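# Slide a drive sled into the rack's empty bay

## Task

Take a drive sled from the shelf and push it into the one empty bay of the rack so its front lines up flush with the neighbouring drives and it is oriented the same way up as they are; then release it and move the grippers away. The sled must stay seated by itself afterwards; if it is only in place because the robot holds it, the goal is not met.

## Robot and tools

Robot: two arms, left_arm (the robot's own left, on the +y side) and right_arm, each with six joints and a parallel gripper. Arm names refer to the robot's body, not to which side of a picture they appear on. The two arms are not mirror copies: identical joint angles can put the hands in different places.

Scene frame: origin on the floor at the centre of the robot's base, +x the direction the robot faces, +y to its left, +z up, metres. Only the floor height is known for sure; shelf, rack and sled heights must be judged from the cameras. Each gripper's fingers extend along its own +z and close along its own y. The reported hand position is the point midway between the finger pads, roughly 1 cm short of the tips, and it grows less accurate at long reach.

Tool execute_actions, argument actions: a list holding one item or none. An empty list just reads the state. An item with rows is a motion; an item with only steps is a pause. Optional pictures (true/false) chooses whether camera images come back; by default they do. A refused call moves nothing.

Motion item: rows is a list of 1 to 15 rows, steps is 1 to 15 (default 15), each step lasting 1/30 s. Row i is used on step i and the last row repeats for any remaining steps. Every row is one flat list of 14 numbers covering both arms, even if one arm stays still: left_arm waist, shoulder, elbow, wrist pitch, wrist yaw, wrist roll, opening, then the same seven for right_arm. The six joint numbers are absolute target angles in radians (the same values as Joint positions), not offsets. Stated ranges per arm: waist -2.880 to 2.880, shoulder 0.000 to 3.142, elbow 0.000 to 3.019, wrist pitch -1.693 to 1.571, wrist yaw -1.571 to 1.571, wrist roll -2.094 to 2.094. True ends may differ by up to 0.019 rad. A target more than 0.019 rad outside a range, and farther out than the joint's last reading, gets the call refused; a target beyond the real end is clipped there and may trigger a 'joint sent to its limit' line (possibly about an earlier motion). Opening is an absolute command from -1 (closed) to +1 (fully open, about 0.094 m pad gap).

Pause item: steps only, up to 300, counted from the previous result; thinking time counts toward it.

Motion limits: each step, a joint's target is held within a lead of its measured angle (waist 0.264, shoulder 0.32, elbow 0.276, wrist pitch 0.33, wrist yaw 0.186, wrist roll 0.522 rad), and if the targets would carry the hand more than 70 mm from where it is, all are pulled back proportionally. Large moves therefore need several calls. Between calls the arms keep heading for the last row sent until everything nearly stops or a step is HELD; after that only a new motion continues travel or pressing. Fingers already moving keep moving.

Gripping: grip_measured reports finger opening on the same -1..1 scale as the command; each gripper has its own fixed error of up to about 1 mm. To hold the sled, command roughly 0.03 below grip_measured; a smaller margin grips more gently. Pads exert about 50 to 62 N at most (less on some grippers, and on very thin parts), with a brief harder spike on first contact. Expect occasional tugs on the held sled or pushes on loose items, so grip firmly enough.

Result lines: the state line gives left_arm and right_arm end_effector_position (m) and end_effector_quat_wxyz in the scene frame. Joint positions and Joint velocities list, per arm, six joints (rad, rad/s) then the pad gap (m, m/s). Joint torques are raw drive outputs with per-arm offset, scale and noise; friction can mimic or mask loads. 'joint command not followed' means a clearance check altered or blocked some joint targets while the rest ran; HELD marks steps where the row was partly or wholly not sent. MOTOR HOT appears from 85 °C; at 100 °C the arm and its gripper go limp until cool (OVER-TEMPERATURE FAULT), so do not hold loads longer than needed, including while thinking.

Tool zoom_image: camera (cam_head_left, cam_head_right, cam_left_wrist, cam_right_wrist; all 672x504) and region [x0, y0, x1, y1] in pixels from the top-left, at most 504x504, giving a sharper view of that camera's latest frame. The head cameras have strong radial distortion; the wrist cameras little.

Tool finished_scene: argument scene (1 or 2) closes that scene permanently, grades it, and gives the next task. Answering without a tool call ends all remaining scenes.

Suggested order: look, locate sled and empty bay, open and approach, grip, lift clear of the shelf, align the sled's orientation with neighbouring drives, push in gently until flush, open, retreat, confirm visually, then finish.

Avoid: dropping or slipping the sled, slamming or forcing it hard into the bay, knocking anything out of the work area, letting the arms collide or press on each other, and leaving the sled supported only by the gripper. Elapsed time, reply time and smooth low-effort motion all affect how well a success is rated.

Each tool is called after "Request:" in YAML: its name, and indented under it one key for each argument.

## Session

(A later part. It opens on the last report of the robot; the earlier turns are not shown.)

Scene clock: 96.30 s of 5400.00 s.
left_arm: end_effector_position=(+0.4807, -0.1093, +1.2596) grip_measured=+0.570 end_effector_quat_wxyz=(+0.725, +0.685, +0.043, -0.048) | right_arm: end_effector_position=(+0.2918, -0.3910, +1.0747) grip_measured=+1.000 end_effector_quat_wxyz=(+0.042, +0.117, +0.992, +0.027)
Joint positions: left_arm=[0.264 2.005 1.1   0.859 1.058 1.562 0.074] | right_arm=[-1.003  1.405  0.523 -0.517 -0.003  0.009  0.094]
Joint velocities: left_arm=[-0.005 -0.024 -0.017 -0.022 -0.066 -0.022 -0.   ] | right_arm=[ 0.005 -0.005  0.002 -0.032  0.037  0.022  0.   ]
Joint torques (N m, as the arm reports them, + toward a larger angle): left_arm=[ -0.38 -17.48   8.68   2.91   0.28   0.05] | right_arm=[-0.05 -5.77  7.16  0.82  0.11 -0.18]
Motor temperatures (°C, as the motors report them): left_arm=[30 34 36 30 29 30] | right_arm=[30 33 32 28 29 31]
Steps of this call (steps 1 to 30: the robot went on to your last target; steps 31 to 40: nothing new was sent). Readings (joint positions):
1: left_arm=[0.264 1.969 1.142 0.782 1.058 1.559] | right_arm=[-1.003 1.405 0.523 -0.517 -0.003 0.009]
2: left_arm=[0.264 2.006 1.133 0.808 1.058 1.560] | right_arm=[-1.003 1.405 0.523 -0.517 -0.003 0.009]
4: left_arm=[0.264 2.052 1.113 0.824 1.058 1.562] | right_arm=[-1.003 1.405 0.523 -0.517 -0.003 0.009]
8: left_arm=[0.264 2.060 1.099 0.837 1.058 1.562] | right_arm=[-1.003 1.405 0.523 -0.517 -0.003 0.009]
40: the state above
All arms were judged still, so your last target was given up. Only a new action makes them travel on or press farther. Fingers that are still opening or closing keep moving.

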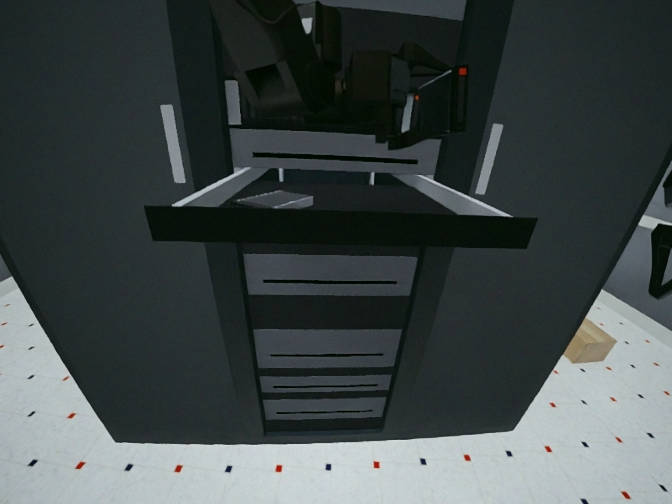

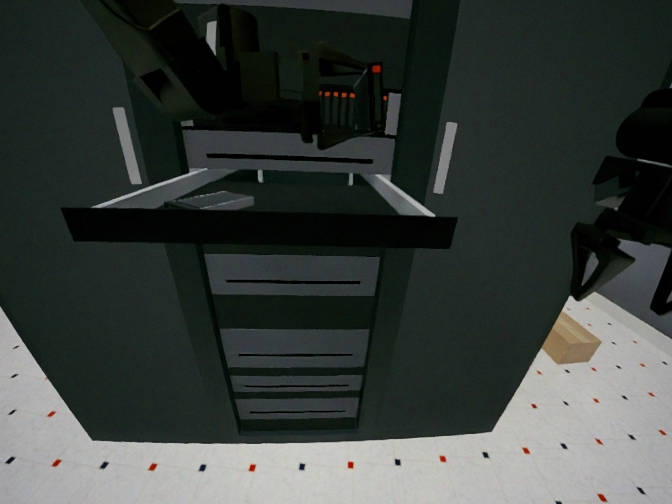

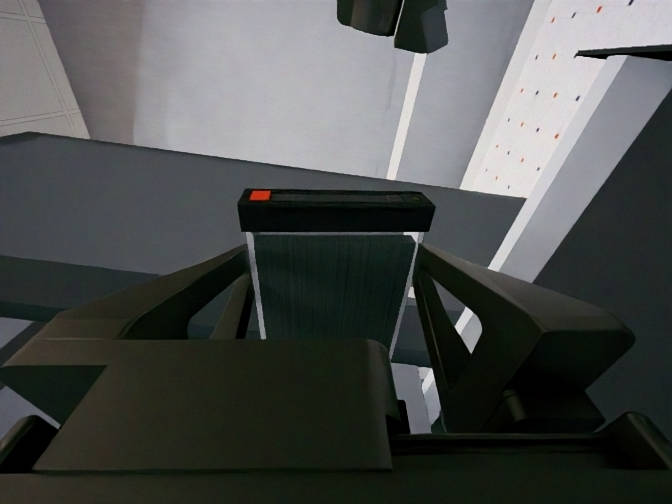

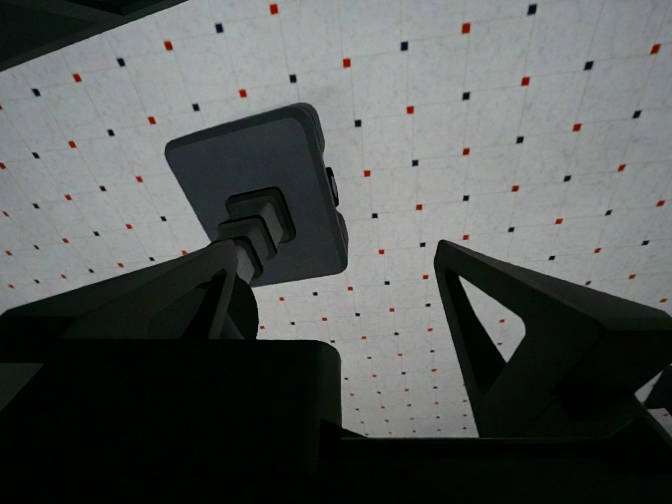

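Request:
execute_actions:
  actions:
    - {"rows": [[0.27, 1.99, 1.15, 0.85, 1.062, 1.61, 0.5, -0.99, 1.40, 0.57, -0.42, -0.05, 0.0, 0.8],[0.27, 1.988, 1.16, 0.815, 1.064, 1.64, 0.5, -0.98, 1.40, 0.585, -0.34, -0.10, 0.0, 0.6],[0.27, 1.986, 1.17, 0.78, 1.066, 1.67, 0.5, -0.97, 1.40, 0.60, -0.26, -0.15, 0.0, 0.4],[0.27, 1.984, 1.18, 0.745, 1.068, 1.70, 0.5, -0.96, 1.40, 0.615, -0.18, -0.20, 0.0, 0.2],[0.27, 1.982, 1.19, 0.71, 1.07, 1.73, 0.5, -0.95, 1.40, 0.63, -0.10, -0.25, 0.0, 0.0],[0.27, 1.98, 1.20, 0.675, 1.072, 1.76, 0.5, -0.94, 1.40, 0.645, -0.02, -0.30, 0.0, -0.2],[0.27, 1.978, 1.21, 0.64, 1.074, 1.79, 0.5, -0.93, 1.40, 0.66, 0.06, -0.35, 0.0, -0.4],[0.27, 1.976, 1.22, 0.605, 1.076, 1.82, 0.5, -0.92, 1.40, 0.675, 0.14, -0.40, 0.0, -0.6],[0.27, 1.974, 1.23, 0.57, 1.078, 1.85, 0.5, -0.91, 1.40, 0.69, 0.22, -0.45, 0.0, -0.8],[0.27, 1.972, 1.24, 0.535, 1.08, 1.88, 0.5, -0.90, 1.40, 0.705, 0.30, -0.50, 0.0, -1.0],[0.27, 1.97, 1.25, 0.50, 1.082, 1.91, 0.5, -0.89, 1.40, 0.72, 0.38, -0.55, 0.0, -1.0],[0.27, 1.97, 1.255, 0.47, 1.084, 1.94, 0.5, -0.88, 1.40, 0.73, 0.46, -0.60, 0.0, -1.0],[0.27, 1.97, 1.26, 0.44, 1.085, 1.96, 0.5, -0.87, 1.41, 0.74, 0.54, -0.65, 0.0, -1.0],[0.27, 1.97, 1.265, 0.42, 1.085, 1.98, 0.5, -0.86, 1.41, 0.75, 0.63, -0.70, 0.0, -1.0],[0.27, 1.97, 1.265, 0.40, 1.085, 2.0, 0.5, -0.856, 1.41, 0.75, 0.73, -0.72, 0.0, -1.0]], "steps": 15}
  pictures: false

Request:
execute_actions:
  actions:
    - {"steps": 40}

Scene clock: 115.97 s of 5400.00 s.
left_arm: end_effector_position=(+0.4969, -0.1221, +1.2465) grip_measured=+0.570 end_effector_quat_wxyz=(+0.681, +0.731, +0.000, -0.039) | right_arm: end_effector_position=(+0.4892, -0.3058, +1.2215) grip_measured=-0.981 end_effector_quat_wxyz=(+0.445, -0.053, +0.852, +0.270)
Joint positions: left_arm=[0.264 2.002 1.212 0.463 1.078 1.88  0.074] | right_arm=[-0.926  1.405  0.629  0.211 -0.615  0.009  0.001]
Joint velocities: left_arm=[-0.015 -0.044  0.11  -0.73   0.051  0.696 -0.   ] | right_arm=[ 0.269 -0.005  0.276  1.643 -1.092 -0.022  0.001]
Joint torques (N m, as the arm reports them, + toward a larger angle): left_arm=[ -0.48 -19.35  10.05   1.2    0.62   0.  ] | right_arm=[ 1.8  -7.09 10.45  2.05 -0.31 -0.18]
Motor temperatures (°C, as the motors report them): left_arm=[30 34 36 30 29 30] | right_arm=[30 33 32 28 29 31]
Steps of this call (steps 1 to 90: nothing new was sent; then 16.17 s passed at rest; steps 91 to 105: all 15 steps of this action). Readings (joint positions):
91: left_arm=[0.264 2.005 1.100 0.859 1.058 1.567] | right_arm=[-1.003 1.405 0.523 -0.505 -0.022 0.009]
92: left_arm=[0.264 2.005 1.101 0.854 1.059 1.576] | right_arm=[-1.003 1.405 0.523 -0.471 -0.060 0.009]
94: left_arm=[0.264 2.005 1.110 0.814 1.062 1.607] | right_arm=[-0.998 1.405 0.529 -0.367 -0.140 0.009]
98: left_arm=[0.264 2.005 1.149 0.687 1.069 1.696] | right_arm=[-0.978 1.405 0.559 -0.150 -0.297 0.009]
105: the state above

Scene clock: 117.30 s of 5400.00 s.
left_arm: end_effector_position=(+0.4953, -0.1218, +1.2424) grip_measured=+0.570 end_effector_quat_wxyz=(+0.675, +0.737, -0.026, -0.019) | right_arm: end_effector_position=(+0.5448, -0.2785, +1.3660) grip_measured=-0.981 end_effector_quat_wxyz=(+0.661, -0.184, +0.682, +0.254)
Joint positions: left_arm=[0.264 2.    1.216 0.415 1.079 1.982 0.074] | right_arm=[-0.866  1.405  0.721  0.709 -0.717  0.009  0.001]
Joint velocities: left_arm=[ 0.005 -0.015  0.017  0.007 -0.037 -0.051 -0.   ] | right_arm=[-0.005 -0.015 -0.027 -0.007 -0.051 -0.007  0.   ]
Joint torques (N m, as the arm reports them, + toward a larger angle): left_arm=[ -0.93 -19.75  10.26   1.05   0.7    0.01] | right_arm=[ 1.   -7.65  9.79  2.4  -0.18 -0.17]
Motor temperatures (°C, as the motors report them): left_arm=[30 34 36 30 29 30] | right_arm=[30 33 32 28 29 31]
Steps of this call (steps 1 to 30: the robot went on to your last target; steps 31 to 40: nothing new was sent). Readings (joint positions):
1: left_arm=[0.264 2.002 1.215 0.444 1.078 1.900] | right_arm=[-0.916 1.405 0.639 0.269 -0.650 0.009]
2: left_arm=[0.264 2.001 1.216 0.432 1.078 1.917] | right_arm=[-0.906 1.405 0.648 0.331 -0.674 0.009]
4: left_arm=[0.264 2.000 1.216 0.420 1.079 1.940] | right_arm=[-0.888 1.405 0.664 0.472 -0.701 0.009]
8: left_arm=[0.264 2.000 1.216 0.415 1.079 1.965] | right_arm=[-0.868 1.405 0.705 0.678 -0.717 0.009]
40: the state above
All arms were judged still, so your last target was given up. Only a new action makes them travel on or press farther. Fingers that are still opening or closing keep moving.

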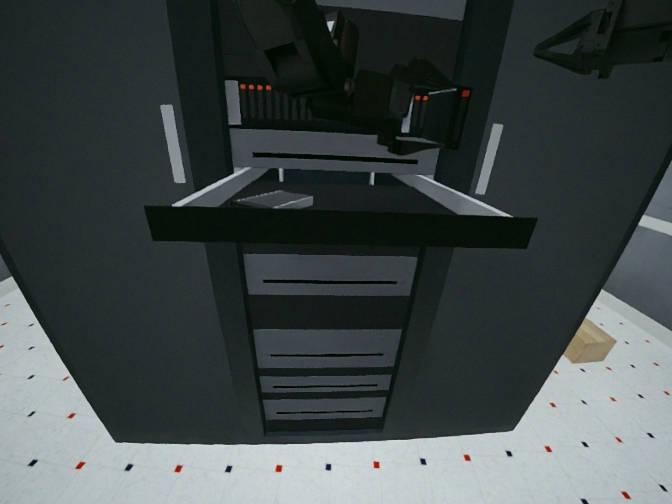

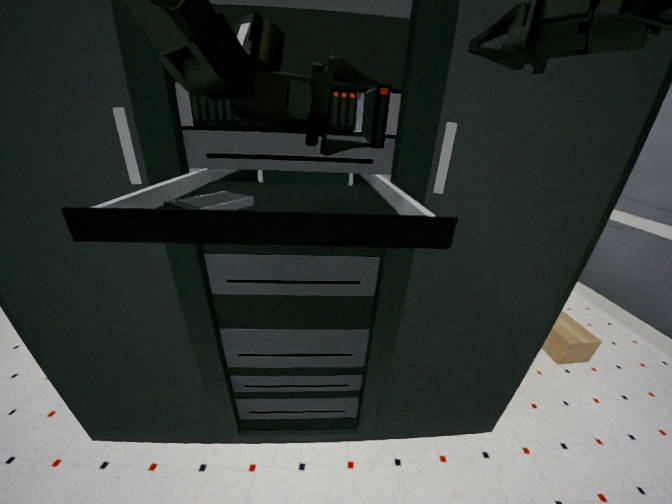

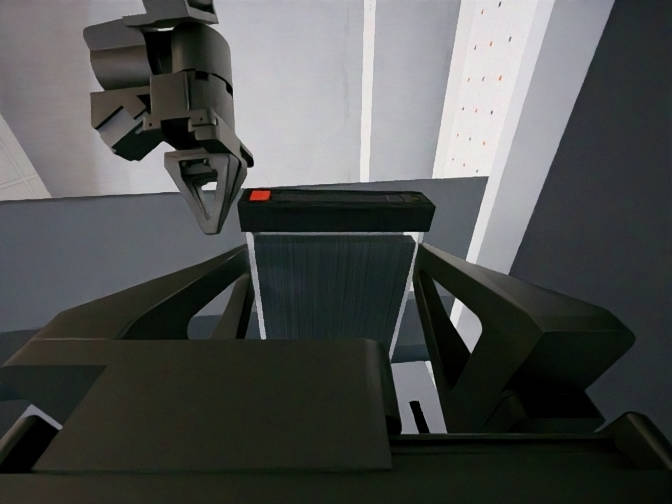

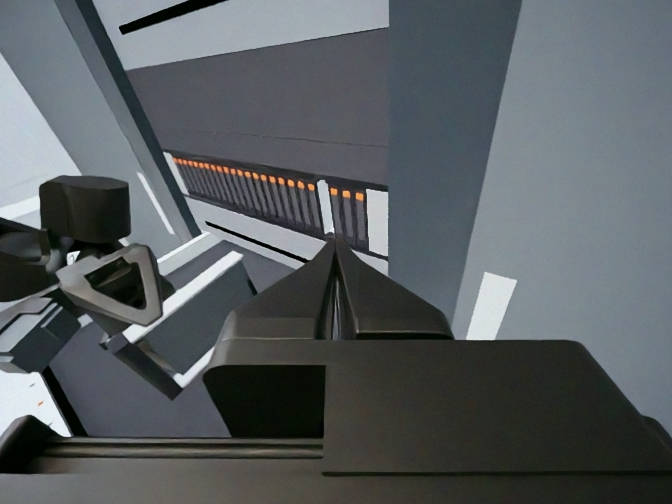

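Request:
execute_actions:
  actions:
    - {"rows": [[0.275, 2.005, 1.28, 0.39, 1.088, 2.003, 0.5, -0.856, 1.41, 0.75, 0.71, -0.72, 0.0, -1.0],[0.28, 2.013, 1.295, 0.38, 1.091, 2.006, 0.5, -0.856, 1.41, 0.75, 0.69, -0.72, 0.0, -1.0],[0.285, 2.021, 1.31, 0.37, 1.094, 2.009, 0.5, -0.856, 1.41, 0.75, 0.67, -0.72, 0.0, -1.0],[0.29, 2.029, 1.325, 0.36, 1.097, 2.012, 0.5, -0.856, 1.41, 0.75, 0.65, -0.72, 0.0, -1.0],[0.295, 2.037, 1.34, 0.35, 1.10, 2.015, 0.5, -0.856, 1.41, 0.75, 0.63, -0.72, 0.0, -1.0],[0.30, 2.045, 1.355, 0.34, 1.103, 2.018, 0.5, -0.856, 1.41, 0.75, 0.61, -0.72, 0.0, -1.0],[0.304, 2.053, 1.37, 0.33, 1.106, 2.021, 0.5, -0.856, 1.41, 0.75, 0.59, -0.72, 0.0, -1.0],[0.308, 2.061, 1.385, 0.32, 1.109, 2.024, 0.5, -0.856, 1.41, 0.75, 0.58, -0.72, 0.0, -1.0],[0.312, 2.069, 1.40, 0.31, 1.112, 2.027, 0.5, -0.856, 1.41, 0.75, 0.58, -0.72, 0.0, -1.0],[0.316, 2.077, 1.415, 0.30, 1.115, 2.03, 0.5, -0.856, 1.41, 0.75, 0.58, -0.72, 0.0, -1.0],[0.32, 2.085, 1.43, 0.29, 1.118, 2.033, 0.5, -0.856, 1.41, 0.75, 0.58, -0.72, 0.0, -1.0],[0.323, 2.092, 1.445, 0.28, 1.121, 2.036, 0.5, -0.856, 1.41, 0.75, 0.58, -0.72, 0.0, -1.0],[0.323, 2.097, 1.455, 0.27, 1.124, 2.039, 0.5, -0.856, 1.41, 0.75, 0.58, -0.72, 0.0, -1.0],[0.323, 2.10, 1.465, 0.26, 1.124, 2.042, 0.5, -0.856, 1.41, 0.75, 0.58, -0.72, 0.0, -1.0],[0.323, 2.10, 1.465, 0.255, 1.124, 2.042, 0.5, -0.856, 1.41, 0.75, 0.58, -0.72, 0.0, -1.0]], "steps": 15}
  pictures: false

Request:
execute_actions:
  actions:
    - {"steps": 40}

Scene clock: 124.53 s of 5400.00 s.
left_arm: end_effector_position=(+0.5594, -0.1159, +1.2365) grip_measured=+0.570 end_effector_quat_wxyz=(+0.674, +0.739, -0.017, -0.018) | right_arm: end_effector_position=(+0.5422, -0.2766, +1.3430) grip_measured=-0.981 end_effector_quat_wxyz=(+0.621, -0.169, +0.716, +0.271)
Joint positions: left_arm=[0.321 2.097 1.403 0.286 1.116 2.014 0.074] | right_arm=[-0.866  1.405  0.721  0.595 -0.717  0.009  0.001]
Joint velocities: left_arm=[ 0.093  0.142  0.247 -0.237 -0.037  0.066 -0.   ] | right_arm=[ 0.005 -0.005  0.017  0.002  0.022 -0.066  0.   ]
Joint torques (N m, as the arm reports them, + toward a larger angle): left_arm=[ -1.09 -19.29  10.63   0.94   0.83   0.01] | right_arm=[ 0.98 -7.61  9.82  1.01 -0.23 -0.18]
Motor temperatures (°C, as the motors report them): left_arm=[30 35 37 30 29 30] | right_arm=[30 33 33 28 29 31]
Steps of this call (steps 1 to 90: nothing new was sent; then 3.73 s passed at rest; steps 91 to 105: all 15 steps of this action). Readings (joint positions):
91: left_arm=[0.264 2.001 1.217 0.413 1.081 1.983] | right_arm=[-0.866 1.405 0.721 0.709 -0.717 0.009]
92: left_arm=[0.265 2.002 1.220 0.407 1.084 1.984] | right_arm=[-0.866 1.405 0.721 0.708 -0.717 0.009]
94: left_arm=[0.267 2.010 1.239 0.391 1.090 1.987] | right_arm=[-0.866 1.405 0.721 0.694 -0.717 0.009]
98: left_arm=[0.282 2.044 1.304 0.354 1.101 1.995] | right_arm=[-0.866 1.405 0.721 0.626 -0.717 0.009]
105: the state above

Scene clock: 125.87 s of 5400.00 s.
left_arm: end_effector_position=(+0.5638, -0.1130, +1.2342) grip_measured=+0.570 end_effector_quat_wxyz=(+0.672, +0.740, -0.015, -0.017) | right_arm: end_effector_position=(+0.5422, -0.2766, +1.3430) grip_measured=-0.981 end_effector_quat_wxyz=(+0.621, -0.169, +0.716, +0.271)
Joint positions: left_arm=[0.328 2.102 1.412 0.27  1.118 2.024 0.074] | right_arm=[-0.866  1.405  0.721  0.595 -0.717  0.009  0.001]
Joint velocities: left_arm=[-0.005 -0.024  0.002  0.002  0.022  0.051  0.   ] | right_arm=[-0.005 -0.005 -0.007 -0.007 -0.037  0.022 -0.   ]
Joint torques (N m, as the arm reports them, + toward a larger angle): left_arm=[ -1.61 -19.54  10.94   1.     0.72   0.01] | right_arm=[ 0.93 -7.63  9.8   0.96 -0.24 -0.18]
Motor temperatures (°C, as the motors report them): left_arm=[30 35 37 30 29 30] | right_arm=[30 33 33 28 29 31]
Steps of this call (steps 1 to 30: the robot went on to your last target; steps 31 to 40: nothing new was sent). Readings (joint positions):
1: left_arm=[0.325 2.100 1.409 0.280 1.116 2.016] | right_arm=[-0.866 1.405 0.721 0.595 -0.717 0.009]
2: left_arm=[0.327 2.102 1.412 0.276 1.116 2.018] | right_arm=[-0.866 1.405 0.721 0.595 -0.717 0.009]
4: left_arm=[0.329 2.102 1.412 0.272 1.117 2.020] | right_arm=[-0.866 1.405 0.721 0.595 -0.717 0.009]
8: left_arm=[0.328 2.102 1.412 0.270 1.118 2.022] | right_arm=[-0.866 1.405 0.721 0.595 -0.717 0.009]
40: the state above
All arms were judged still, so your last target was given up. Only a new action makes them travel on or press farther. Fingers that are still opening or closing keep moving.

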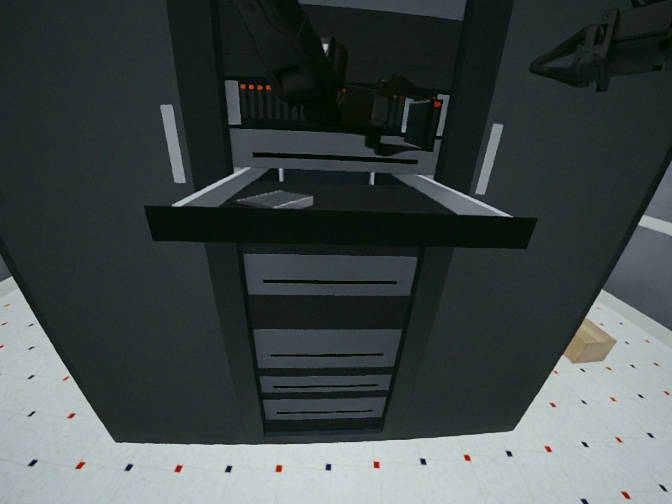

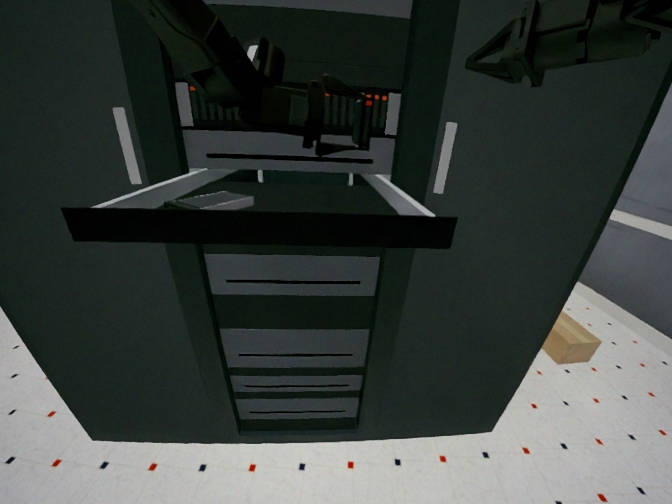

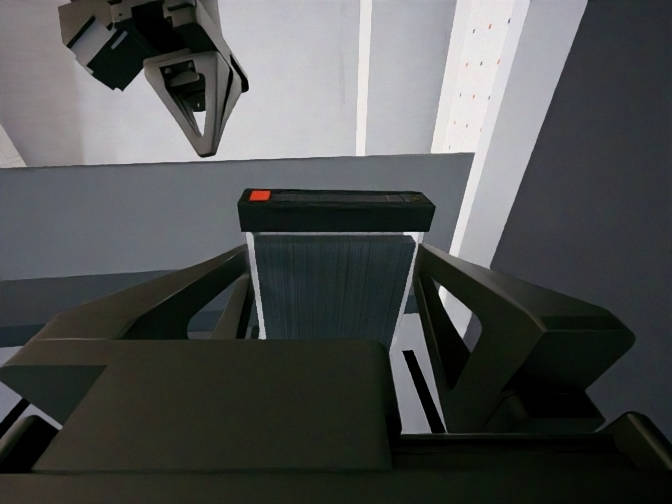

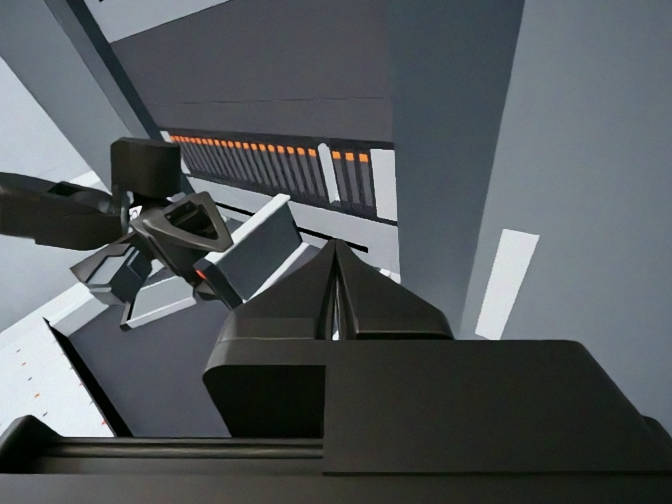

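Request:
zoom_image:
  camera: "cam_right_wrist"
  region: [180, 110, 420, 310]

Request:
zoom_image:
  camera: "cam_head_right"
  region: [280, 60, 420, 170]

Request:
zoom_image:
  camera: "cam_head_left"
  region: [340, 60, 480, 170]

Region (180, 110, 420, 310) of cam_right_wrist's 672x504 image, scaled by 2.100, with more detail than that image has.

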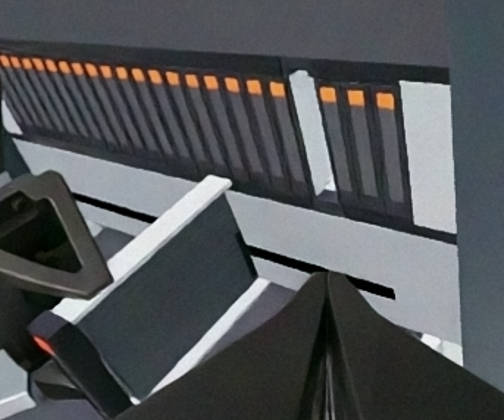

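Region (280, 60, 420, 170) of cam_head_right's 672x504 image, scaled by 3.600, with more detail than that image has; it fills the top 396 rows of this view, and the rest is white.

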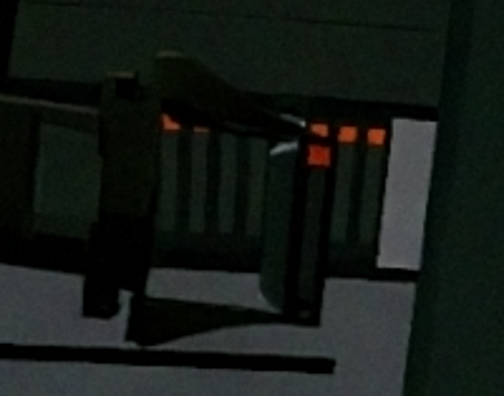

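Region (340, 60, 480, 170) of cam_head_left's 672x504 image, scaled by 3.600, with more detail than that image has; it fills the top 396 rows of this view, and the rest is white.

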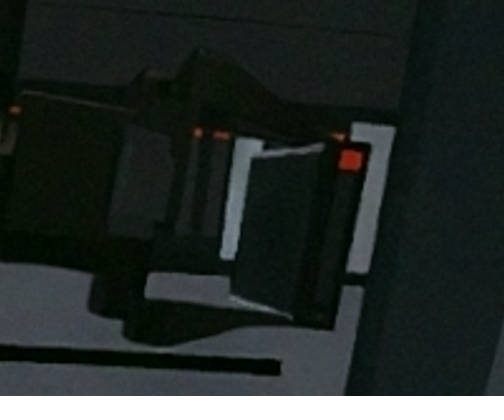

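Request:
execute_actions:
  actions:
    - {"rows": [[0.328, 2.104, 1.48, 0.245, 1.126, 2.045, 0.5, -0.856, 1.41, 0.75, 0.58, -0.72, 0.0, -1.0],[0.33, 2.108, 1.495, 0.235, 1.128, 2.047, 0.5, -0.856, 1.41, 0.75, 0.58, -0.72, 0.0, -1.0],[0.332, 2.113, 1.51, 0.225, 1.131, 2.05, 0.5, -0.856, 1.41, 0.75, 0.58, -0.72, 0.0, -1.0],[0.334, 2.118, 1.525, 0.215, 1.133, 2.052, 0.5, -0.856, 1.41, 0.75, 0.58, -0.72, 0.0, -1.0],[0.336, 2.123, 1.54, 0.205, 1.136, 2.055, 0.5, -0.856, 1.41, 0.75, 0.58, -0.72, 0.0, -1.0],[0.338, 2.128, 1.555, 0.195, 1.138, 2.057, 0.5, -0.856, 1.41, 0.75, 0.58, -0.72, 0.0, -1.0],[0.34, 2.133, 1.57, 0.185, 1.141, 2.06, 0.5, -0.856, 1.41, 0.75, 0.58, -0.72, 0.0, -1.0],[0.342, 2.138, 1.585, 0.175, 1.143, 2.062, 0.5, -0.856, 1.41, 0.75, 0.58, -0.72, 0.0, -1.0],[0.344, 2.143, 1.60, 0.165, 1.146, 2.065, 0.5, -0.856, 1.41, 0.75, 0.58, -0.72, 0.0, -1.0],[0.346, 2.148, 1.615, 0.155, 1.148, 2.067, 0.5, -0.856, 1.41, 0.75, 0.58, -0.72, 0.0, -1.0],[0.347, 2.153, 1.63, 0.145, 1.151, 2.07, 0.5, -0.856, 1.41, 0.75, 0.58, -0.72, 0.0, -1.0],[0.348, 2.158, 1.64, 0.135, 1.153, 2.072, 0.5, -0.856, 1.41, 0.75, 0.58, -0.72, 0.0, -1.0],[0.349, 2.161, 1.648, 0.125, 1.155, 2.075, 0.5, -0.856, 1.41, 0.75, 0.58, -0.72, 0.0, -1.0],[0.349, 2.163, 1.653, 0.118, 1.156, 2.077, 0.5, -0.856, 1.41, 0.75, 0.58, -0.72, 0.0, -1.0],[0.349, 2.163, 1.653, 0.113, 1.156, 2.077, 0.5, -0.856, 1.41, 0.75, 0.58, -0.72, 0.0, -1.0]], "steps": 15}
  pictures: false

Request:
execute_actions:
  actions:
    - {"steps": 40}

Scene clock: 136.13 s of 5400.00 s.
left_arm: end_effector_position=(+0.6052, -0.1236, +1.2582) grip_measured=+0.570 end_effector_quat_wxyz=(+0.676, +0.736, -0.030, -0.016) | right_arm: end_effector_position=(+0.5422, -0.2766, +1.3430) grip_measured=-0.981 end_effector_quat_wxyz=(+0.621, -0.169, +0.716, +0.271)
Joint positions: left_arm=[0.339 2.157 1.592 0.143 1.148 2.051 0.074] | right_arm=[-0.866  1.405  0.721  0.595 -0.717  0.009  0.001]
Joint velocities: left_arm=[ 0.044  0.034  0.188 -0.203 -0.037  0.007  0.   ] | right_arm=[-0.005  0.005 -0.017 -0.002  0.022 -0.007 -0.002]
Joint torques (N m, as the arm reports them, + toward a larger angle): left_arm=[ -0.89 -20.11  11.17   1.     0.8    0.05] | right_arm=[ 1.05 -7.66  9.8   0.96 -0.23 -0.18]
Motor temperatures (°C, as the motors report them): left_arm=[30 35 38 30 29 30] | right_arm=[30 33 34 28 29 31]
Steps of this call (steps 1 to 90: nothing new was sent; then 6.77 s passed at rest; steps 91 to 105: all 15 steps of this action). Readings (joint positions):
91: left_arm=[0.328 2.102 1.413 0.268 1.119 2.025] | right_arm=[-0.866 1.405 0.721 0.595 -0.717 0.009]
92: left_arm=[0.328 2.103 1.417 0.262 1.121 2.026] | right_arm=[-0.866 1.405 0.721 0.595 -0.717 0.009]
94: left_arm=[0.328 2.110 1.435 0.246 1.126 2.028] | right_arm=[-0.866 1.405 0.721 0.595 -0.717 0.009]
98: left_arm=[0.329 2.131 1.498 0.208 1.135 2.036] | right_arm=[-0.866 1.405 0.721 0.595 -0.717 0.009]
105: the state above

Scene clock: 137.47 s of 5400.00 s.
left_arm: end_effector_position=(+0.6085, -0.1203, +1.2546) grip_measured=+0.570 end_effector_quat_wxyz=(+0.674, +0.738, -0.026, -0.017) | right_arm: end_effector_position=(+0.5422, -0.2766, +1.3430) grip_measured=-0.981 end_effector_quat_wxyz=(+0.621, -0.169, +0.716, +0.271)
Joint positions: left_arm=[0.346 2.163 1.599 0.127 1.15  2.059 0.074] | right_arm=[-0.866  1.405  0.721  0.595 -0.717  0.009  0.001]
Joint velocities: left_arm=[-0.015  0.005 -0.017  0.007  0.081 -0.051 -0.   ] | right_arm=[ 0.005 -0.005 -0.007 -0.022  0.081  0.11  -0.001]
Joint torques (N m, as the arm reports them, + toward a larger angle): left_arm=[ -0.88 -20.26  11.59   1.08   0.74  -0.01] | right_arm=[ 0.99 -7.63  9.81  0.96 -0.24 -0.18]
Motor temperatures (°C, as the motors report them): left_arm=[30 35 38 30 29 30] | right_arm=[30 33 34 28 29 31]
Steps of this call (steps 1 to 30: the robot went on to your last target; steps 31 to 40: nothing new was sent). Readings (joint positions):
1: left_arm=[0.341 2.158 1.597 0.138 1.148 2.053] | right_arm=[-0.866 1.405 0.721 0.595 -0.717 0.009]
2: left_arm=[0.343 2.158 1.599 0.134 1.149 2.054] | right_arm=[-0.866 1.405 0.721 0.595 -0.717 0.009]
4: left_arm=[0.345 2.158 1.599 0.131 1.150 2.056] | right_arm=[-0.866 1.405 0.721 0.595 -0.717 0.009]
8: left_arm=[0.346 2.161 1.599 0.128 1.150 2.058] | right_arm=[-0.866 1.405 0.721 0.595 -0.717 0.009]
40: the state above
All arms were judged still, so your last target was given up. Only a new action makes them travel on or press farther. Fingers that are still opening or closing keep moving.

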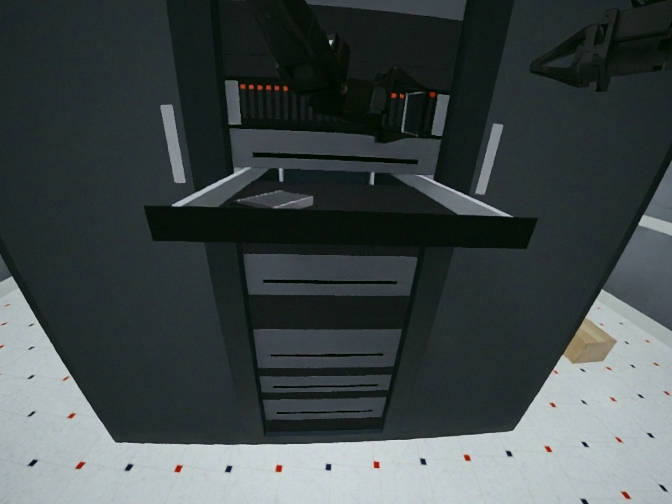

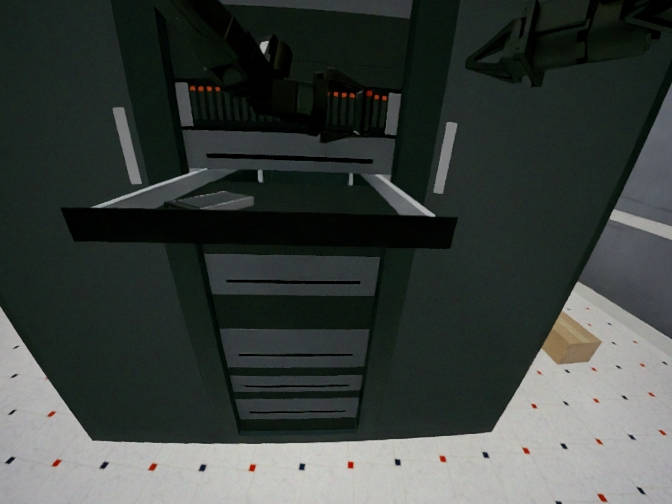

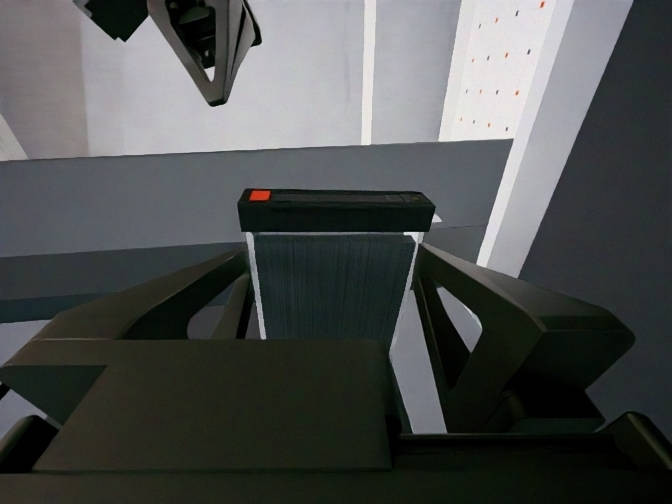

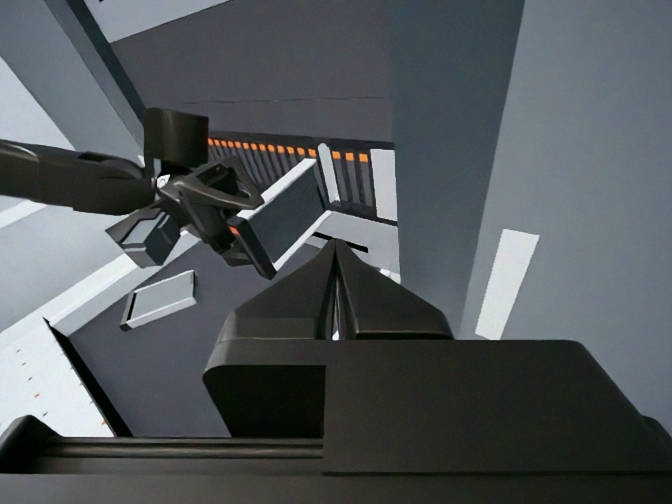

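Request:
zoom_image:
  camera: "cam_right_wrist"
  region: [220, 120, 400, 290]

Request:
zoom_image:
  camera: "cam_head_left"
  region: [350, 60, 470, 160]

Request:
zoom_image:
  camera: "cam_head_right"
  region: [300, 60, 420, 160]

Region (220, 120, 400, 290) of cam_right_wrist's 672x504 image, scaled by 2.800, with more detail than that image has.

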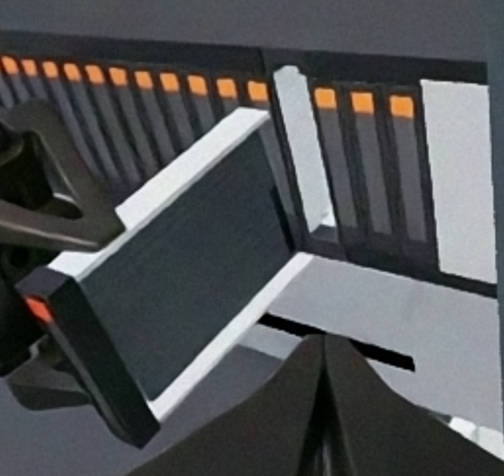

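Region (350, 60, 470, 160) of cam_head_left's 672x504 image, scaled by 4.200, with more detail than that image has.

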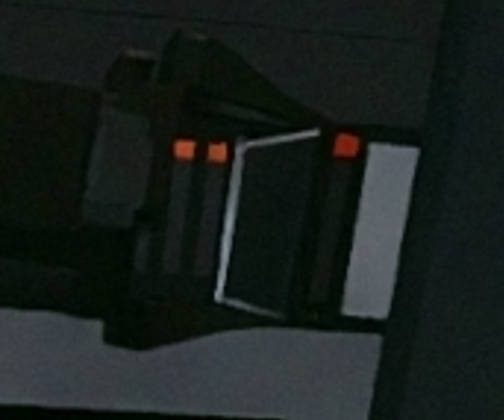

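Region (300, 60, 420, 160) of cam_head_right's 672x504 image, scaled by 4.200, with more detail than that image has.

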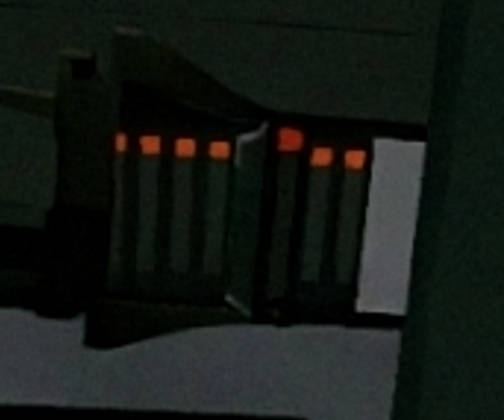

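Request:
execute_actions:
  actions:
    - {"rows": [[0.351, 2.166, 1.659, 0.109, 1.157, 2.078, 0.5, -0.856, 1.41, 0.75, 0.58, -0.72, 0.0, -1.0],[0.352, 2.169, 1.665, 0.105, 1.158, 2.079, 0.5, -0.856, 1.41, 0.75, 0.58, -0.72, 0.0, -1.0],[0.353, 2.172, 1.671, 0.101, 1.159, 2.08, 0.5, -0.856, 1.41, 0.75, 0.58, -0.72, 0.0, -1.0],[0.354, 2.175, 1.677, 0.097, 1.16, 2.081, 0.5, -0.856, 1.41, 0.75, 0.58, -0.72, 0.0, -1.0],[0.355, 2.178, 1.683, 0.093, 1.161, 2.082, 0.5, -0.856, 1.41, 0.75, 0.58, -0.72, 0.0, -1.0],[0.356, 2.181, 1.689, 0.089, 1.162, 2.083, 0.5, -0.856, 1.41, 0.75, 0.58, -0.72, 0.0, -1.0],[0.357, 2.184, 1.695, 0.085, 1.163, 2.084, 0.5, -0.856, 1.41, 0.75, 0.58, -0.72, 0.0, -1.0],[0.358, 2.187, 1.701, 0.081, 1.164, 2.085, 0.5, -0.856, 1.41, 0.75, 0.58, -0.72, 0.0, -1.0],[0.359, 2.19, 1.707, 0.077, 1.165, 2.086, 0.5, -0.856, 1.41, 0.75, 0.58, -0.72, 0.0, -1.0],[0.359, 2.192, 1.713, 0.073, 1.165, 2.087, 0.5, -0.856, 1.41, 0.75, 0.58, -0.72, 0.0, -1.0],[0.359, 2.192, 1.716, 0.07, 1.165, 2.088, 0.5, -0.856, 1.41, 0.75, 0.58, -0.72, 0.0, -1.0]], "steps": 15}
  pictures: false

Request:
execute_actions:
  actions:
    - {"steps": 30}

Scene clock: 147.93 s of 5400.00 s.
left_arm: end_effector_position=(+0.6206, -0.1221, +1.2521) grip_measured=+0.570 end_effector_quat_wxyz=(+0.673, +0.738, -0.025, -0.022) | right_arm: end_effector_position=(+0.5422, -0.2766, +1.3430) grip_measured=-0.981 end_effector_quat_wxyz=(+0.621, -0.169, +0.716, +0.271)
Joint positions: left_arm=[0.351 2.193 1.654 0.086 1.158 2.067 0.074] | right_arm=[-0.866  1.405  0.721  0.595 -0.717  0.009  0.001]
Joint velocities: left_arm=[ 0.005 -0.005 -0.012 -0.007  0.007 -0.022  0.   ] | right_arm=[-0.005 -0.005 -0.002 -0.002  0.007 -0.007 -0.   ]
Joint torques (N m, as the arm reports them, + toward a larger angle): left_arm=[ -1.17 -21.03  12.08   1.04   0.75   0.04] | right_arm=[ 1.04 -7.63  9.8   0.95 -0.23 -0.19]
Motor temperatures (°C, as the motors report them): left_arm=[30 36 39 30 29 30] | right_arm=[30 33 34 28 29 31]
joint sent to its limit (left arm) — the command would take joint 6 (wrist roll) past its upper limit, so that joint was sent only as far as its limit.
Steps of this call (steps 1 to 90: nothing new was sent; then 6.97 s passed at rest; steps 91 to 105: all 15 steps of this action). Readings (joint positions):
91: left_arm=[0.346 2.163 1.599 0.127 1.150 2.059] | right_arm=[-0.866 1.405 0.721 0.595 -0.717 0.009]
92: left_arm=[0.346 2.163 1.600 0.125 1.151 2.060] | right_arm=[-0.866 1.405 0.721 0.595 -0.717 0.009]
94: left_arm=[0.346 2.166 1.605 0.119 1.153 2.061] | right_arm=[-0.866 1.405 0.721 0.595 -0.717 0.009]
98: left_arm=[0.346 2.179 1.629 0.104 1.157 2.064] | right_arm=[-0.866 1.405 0.721 0.595 -0.717 0.009]
105: the state above

Scene clock: 148.93 s of 5400.00 s.
left_arm: end_effector_position=(+0.6212, -0.1212, +1.2518) grip_measured=+0.570 end_effector_quat_wxyz=(+0.673, +0.739, -0.024, -0.021) | right_arm: end_effector_position=(+0.5422, -0.2766, +1.3430) grip_measured=-0.981 end_effector_quat_wxyz=(+0.621, -0.169, +0.716, +0.271)
Joint positions: left_arm=[0.353 2.193 1.654 0.085 1.158 2.068 0.074] | right_arm=[-0.866  1.405  0.721  0.595 -0.717  0.009  0.001]
Joint velocities: left_arm=[-0.005 -0.015  0.002 -0.007 -0.007  0.007 -0.   ] | right_arm=[ 0.005 -0.005 -0.002 -0.012 -0.022 -0.037 -0.001]
Joint torques (N m, as the arm reports them, + toward a larger angle): left_arm=[ -0.84 -21.27  12.25   1.     0.77   0.02] | right_arm=[ 1.01 -7.61  9.8   0.95 -0.23 -0.19]
Motor temperatures (°C, as the motors report them): left_arm=[30 36 39 30 29 30] | right_arm=[30 33 34 28 29 31]
joint sent to its limit (left arm) — the command would take joint 6 (wrist roll) past its upper limit, so that joint was sent only as far as its limit.
Steps of this call (steps 1 to 15: the robot went on to your last target; steps 16 to 30: nothing new was sent). Readings (joint positions):
1: left_arm=[0.352 2.193 1.654 0.085 1.158 2.067] | right_arm=[-0.866 1.405 0.721 0.595 -0.717 0.009]
2: left_arm=[0.353 2.193 1.654 0.085 1.158 2.067] | right_arm=[-0.866 1.405 0.721 0.595 -0.717 0.009]
4: left_arm=[0.353 2.193 1.654 0.085 1.158 2.067] | right_arm=[-0.866 1.405 0.721 0.595 -0.717 0.009]
8: left_arm=[0.353 2.193 1.654 0.085 1.158 2.067] | right_arm=[-0.866 1.405 0.721 0.595 -0.717 0.009]
30: the state above
All arms were judged still, so your last target was given up. Only a new action makes them travel on or press farther. Fingers that are still opening or closing keep moving.

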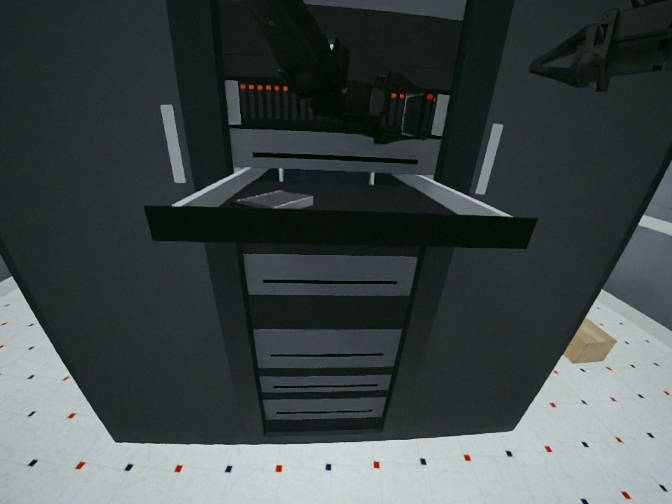

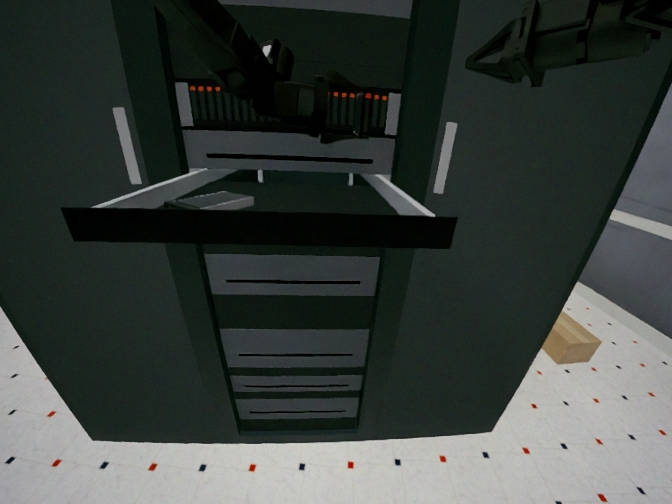

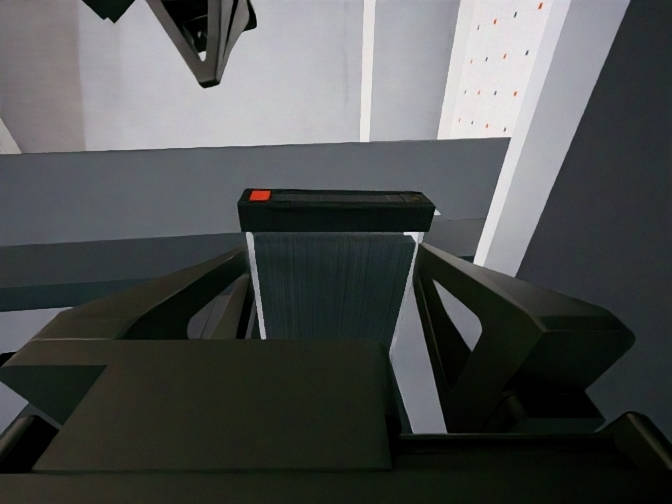

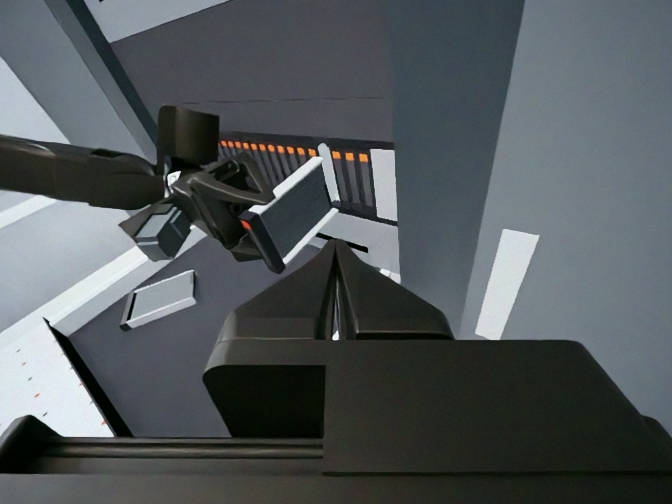

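Request:
execute_actions:
  actions: []

Scene clock: 151.70 s of 5400.00 s.
left_arm: end_effector_position=(+0.6212, -0.1212, +1.2518) grip_measured=+0.570 end_effector_quat_wxyz=(+0.673, +0.739, -0.024, -0.021) | right_arm: end_effector_position=(+0.5422, -0.2766, +1.3430) grip_measured=-0.981 end_effector_quat_wxyz=(+0.621, -0.169, +0.716, +0.271)
Joint positions: left_arm=[0.353 2.193 1.654 0.085 1.158 2.068 0.074] | right_arm=[-0.866  1.405  0.721  0.595 -0.717  0.009  0.001]
Joint velocities: left_arm=[-0.005 -0.005  0.007 -0.022 -0.11   0.022 -0.001] | right_arm=[-0.005 -0.024 -0.002  0.007 -0.007  0.051 -0.   ]
Joint torques (N m, as the arm reports them, + toward a larger angle): left_arm=[ -1.18 -21.16  12.3    1.05   0.76   0.04] | right_arm=[ 0.93 -7.72  9.81  0.97 -0.24 -0.19]
Motor temperatures (°C, as the motors report them): left_arm=[30 36 40 30 29 30] | right_arm=[30 33 34 28 29 31]
Steps of this call (steps 1 to 83: nothing new was sent). Readings (joint positions):
1: left_arm=[0.353 2.193 1.654 0.085 1.158 2.068] | right_arm=[-0.866 1.405 0.721 0.595 -0.717 0.009]
2: left_arm=[0.353 2.193 1.654 0.085 1.158 2.068] | right_arm=[-0.866 1.405 0.721 0.595 -0.717 0.009]
4: left_arm=[0.353 2.193 1.654 0.085 1.158 2.068] | right_arm=[-0.866 1.405 0.721 0.595 -0.717 0.009]
8: left_arm=[0.353 2.193 1.654 0.085 1.158 2.068] | right_arm=[-0.866 1.405 0.721 0.595 -0.717 0.009]
83: the state above

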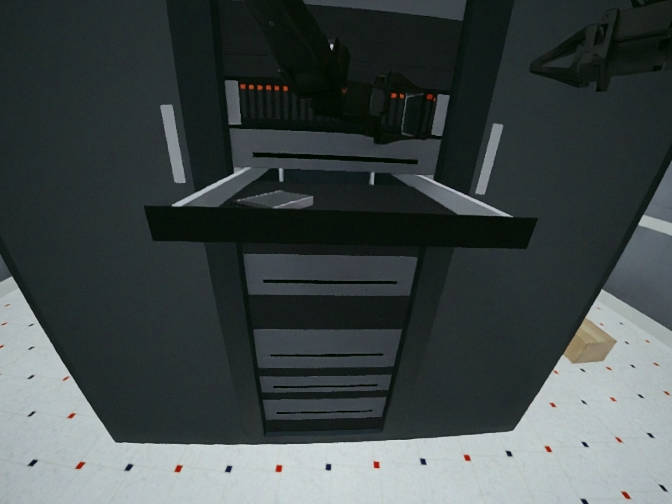

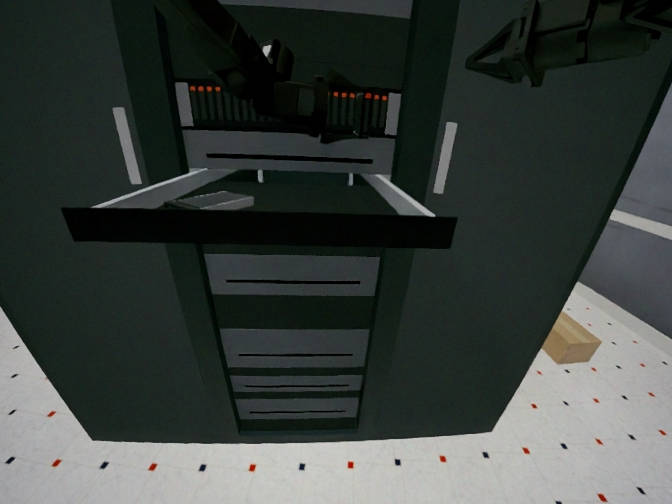

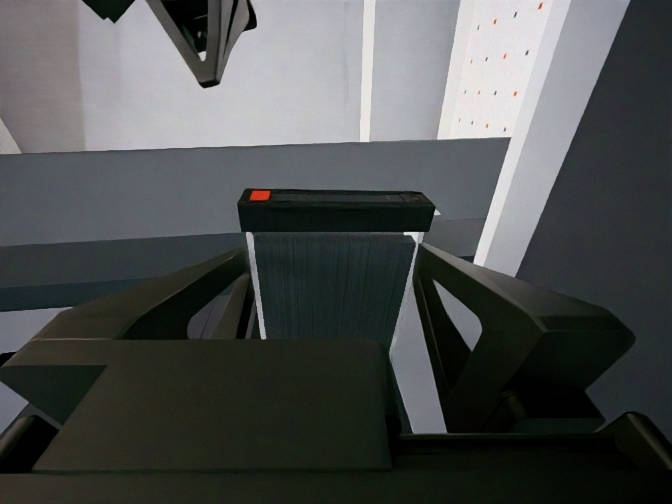

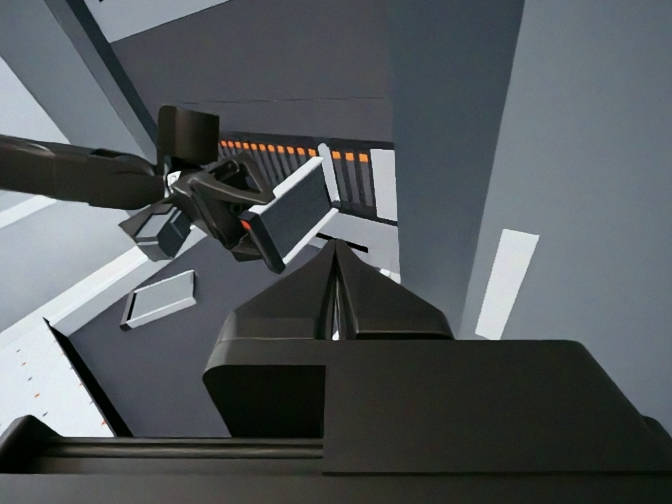

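Request:
zoom_image:
  camera: "cam_right_wrist"
  region: [220, 120, 400, 290]

Request:
zoom_image:
  camera: "cam_head_right"
  region: [300, 70, 410, 150]

Region (220, 120, 400, 290) of cam_right_wrist's 672x504 image, scaled by 2.800, with more detail than that image has.

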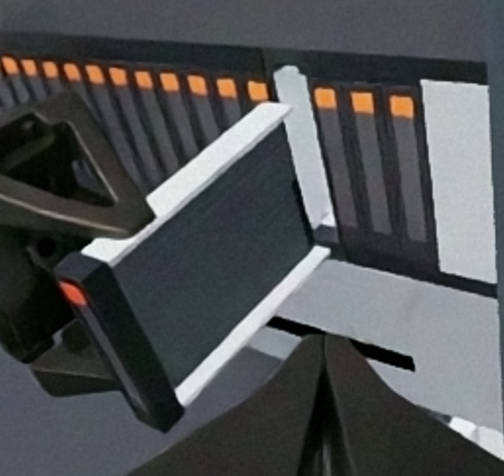

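Region (300, 70, 410, 150) of cam_head_right's 672x504 image, scaled by 4.582, with more detail than that image has; it fills the top 367 rows of this view, and the rest is white.

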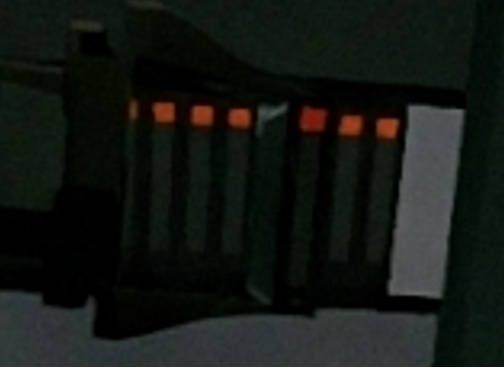

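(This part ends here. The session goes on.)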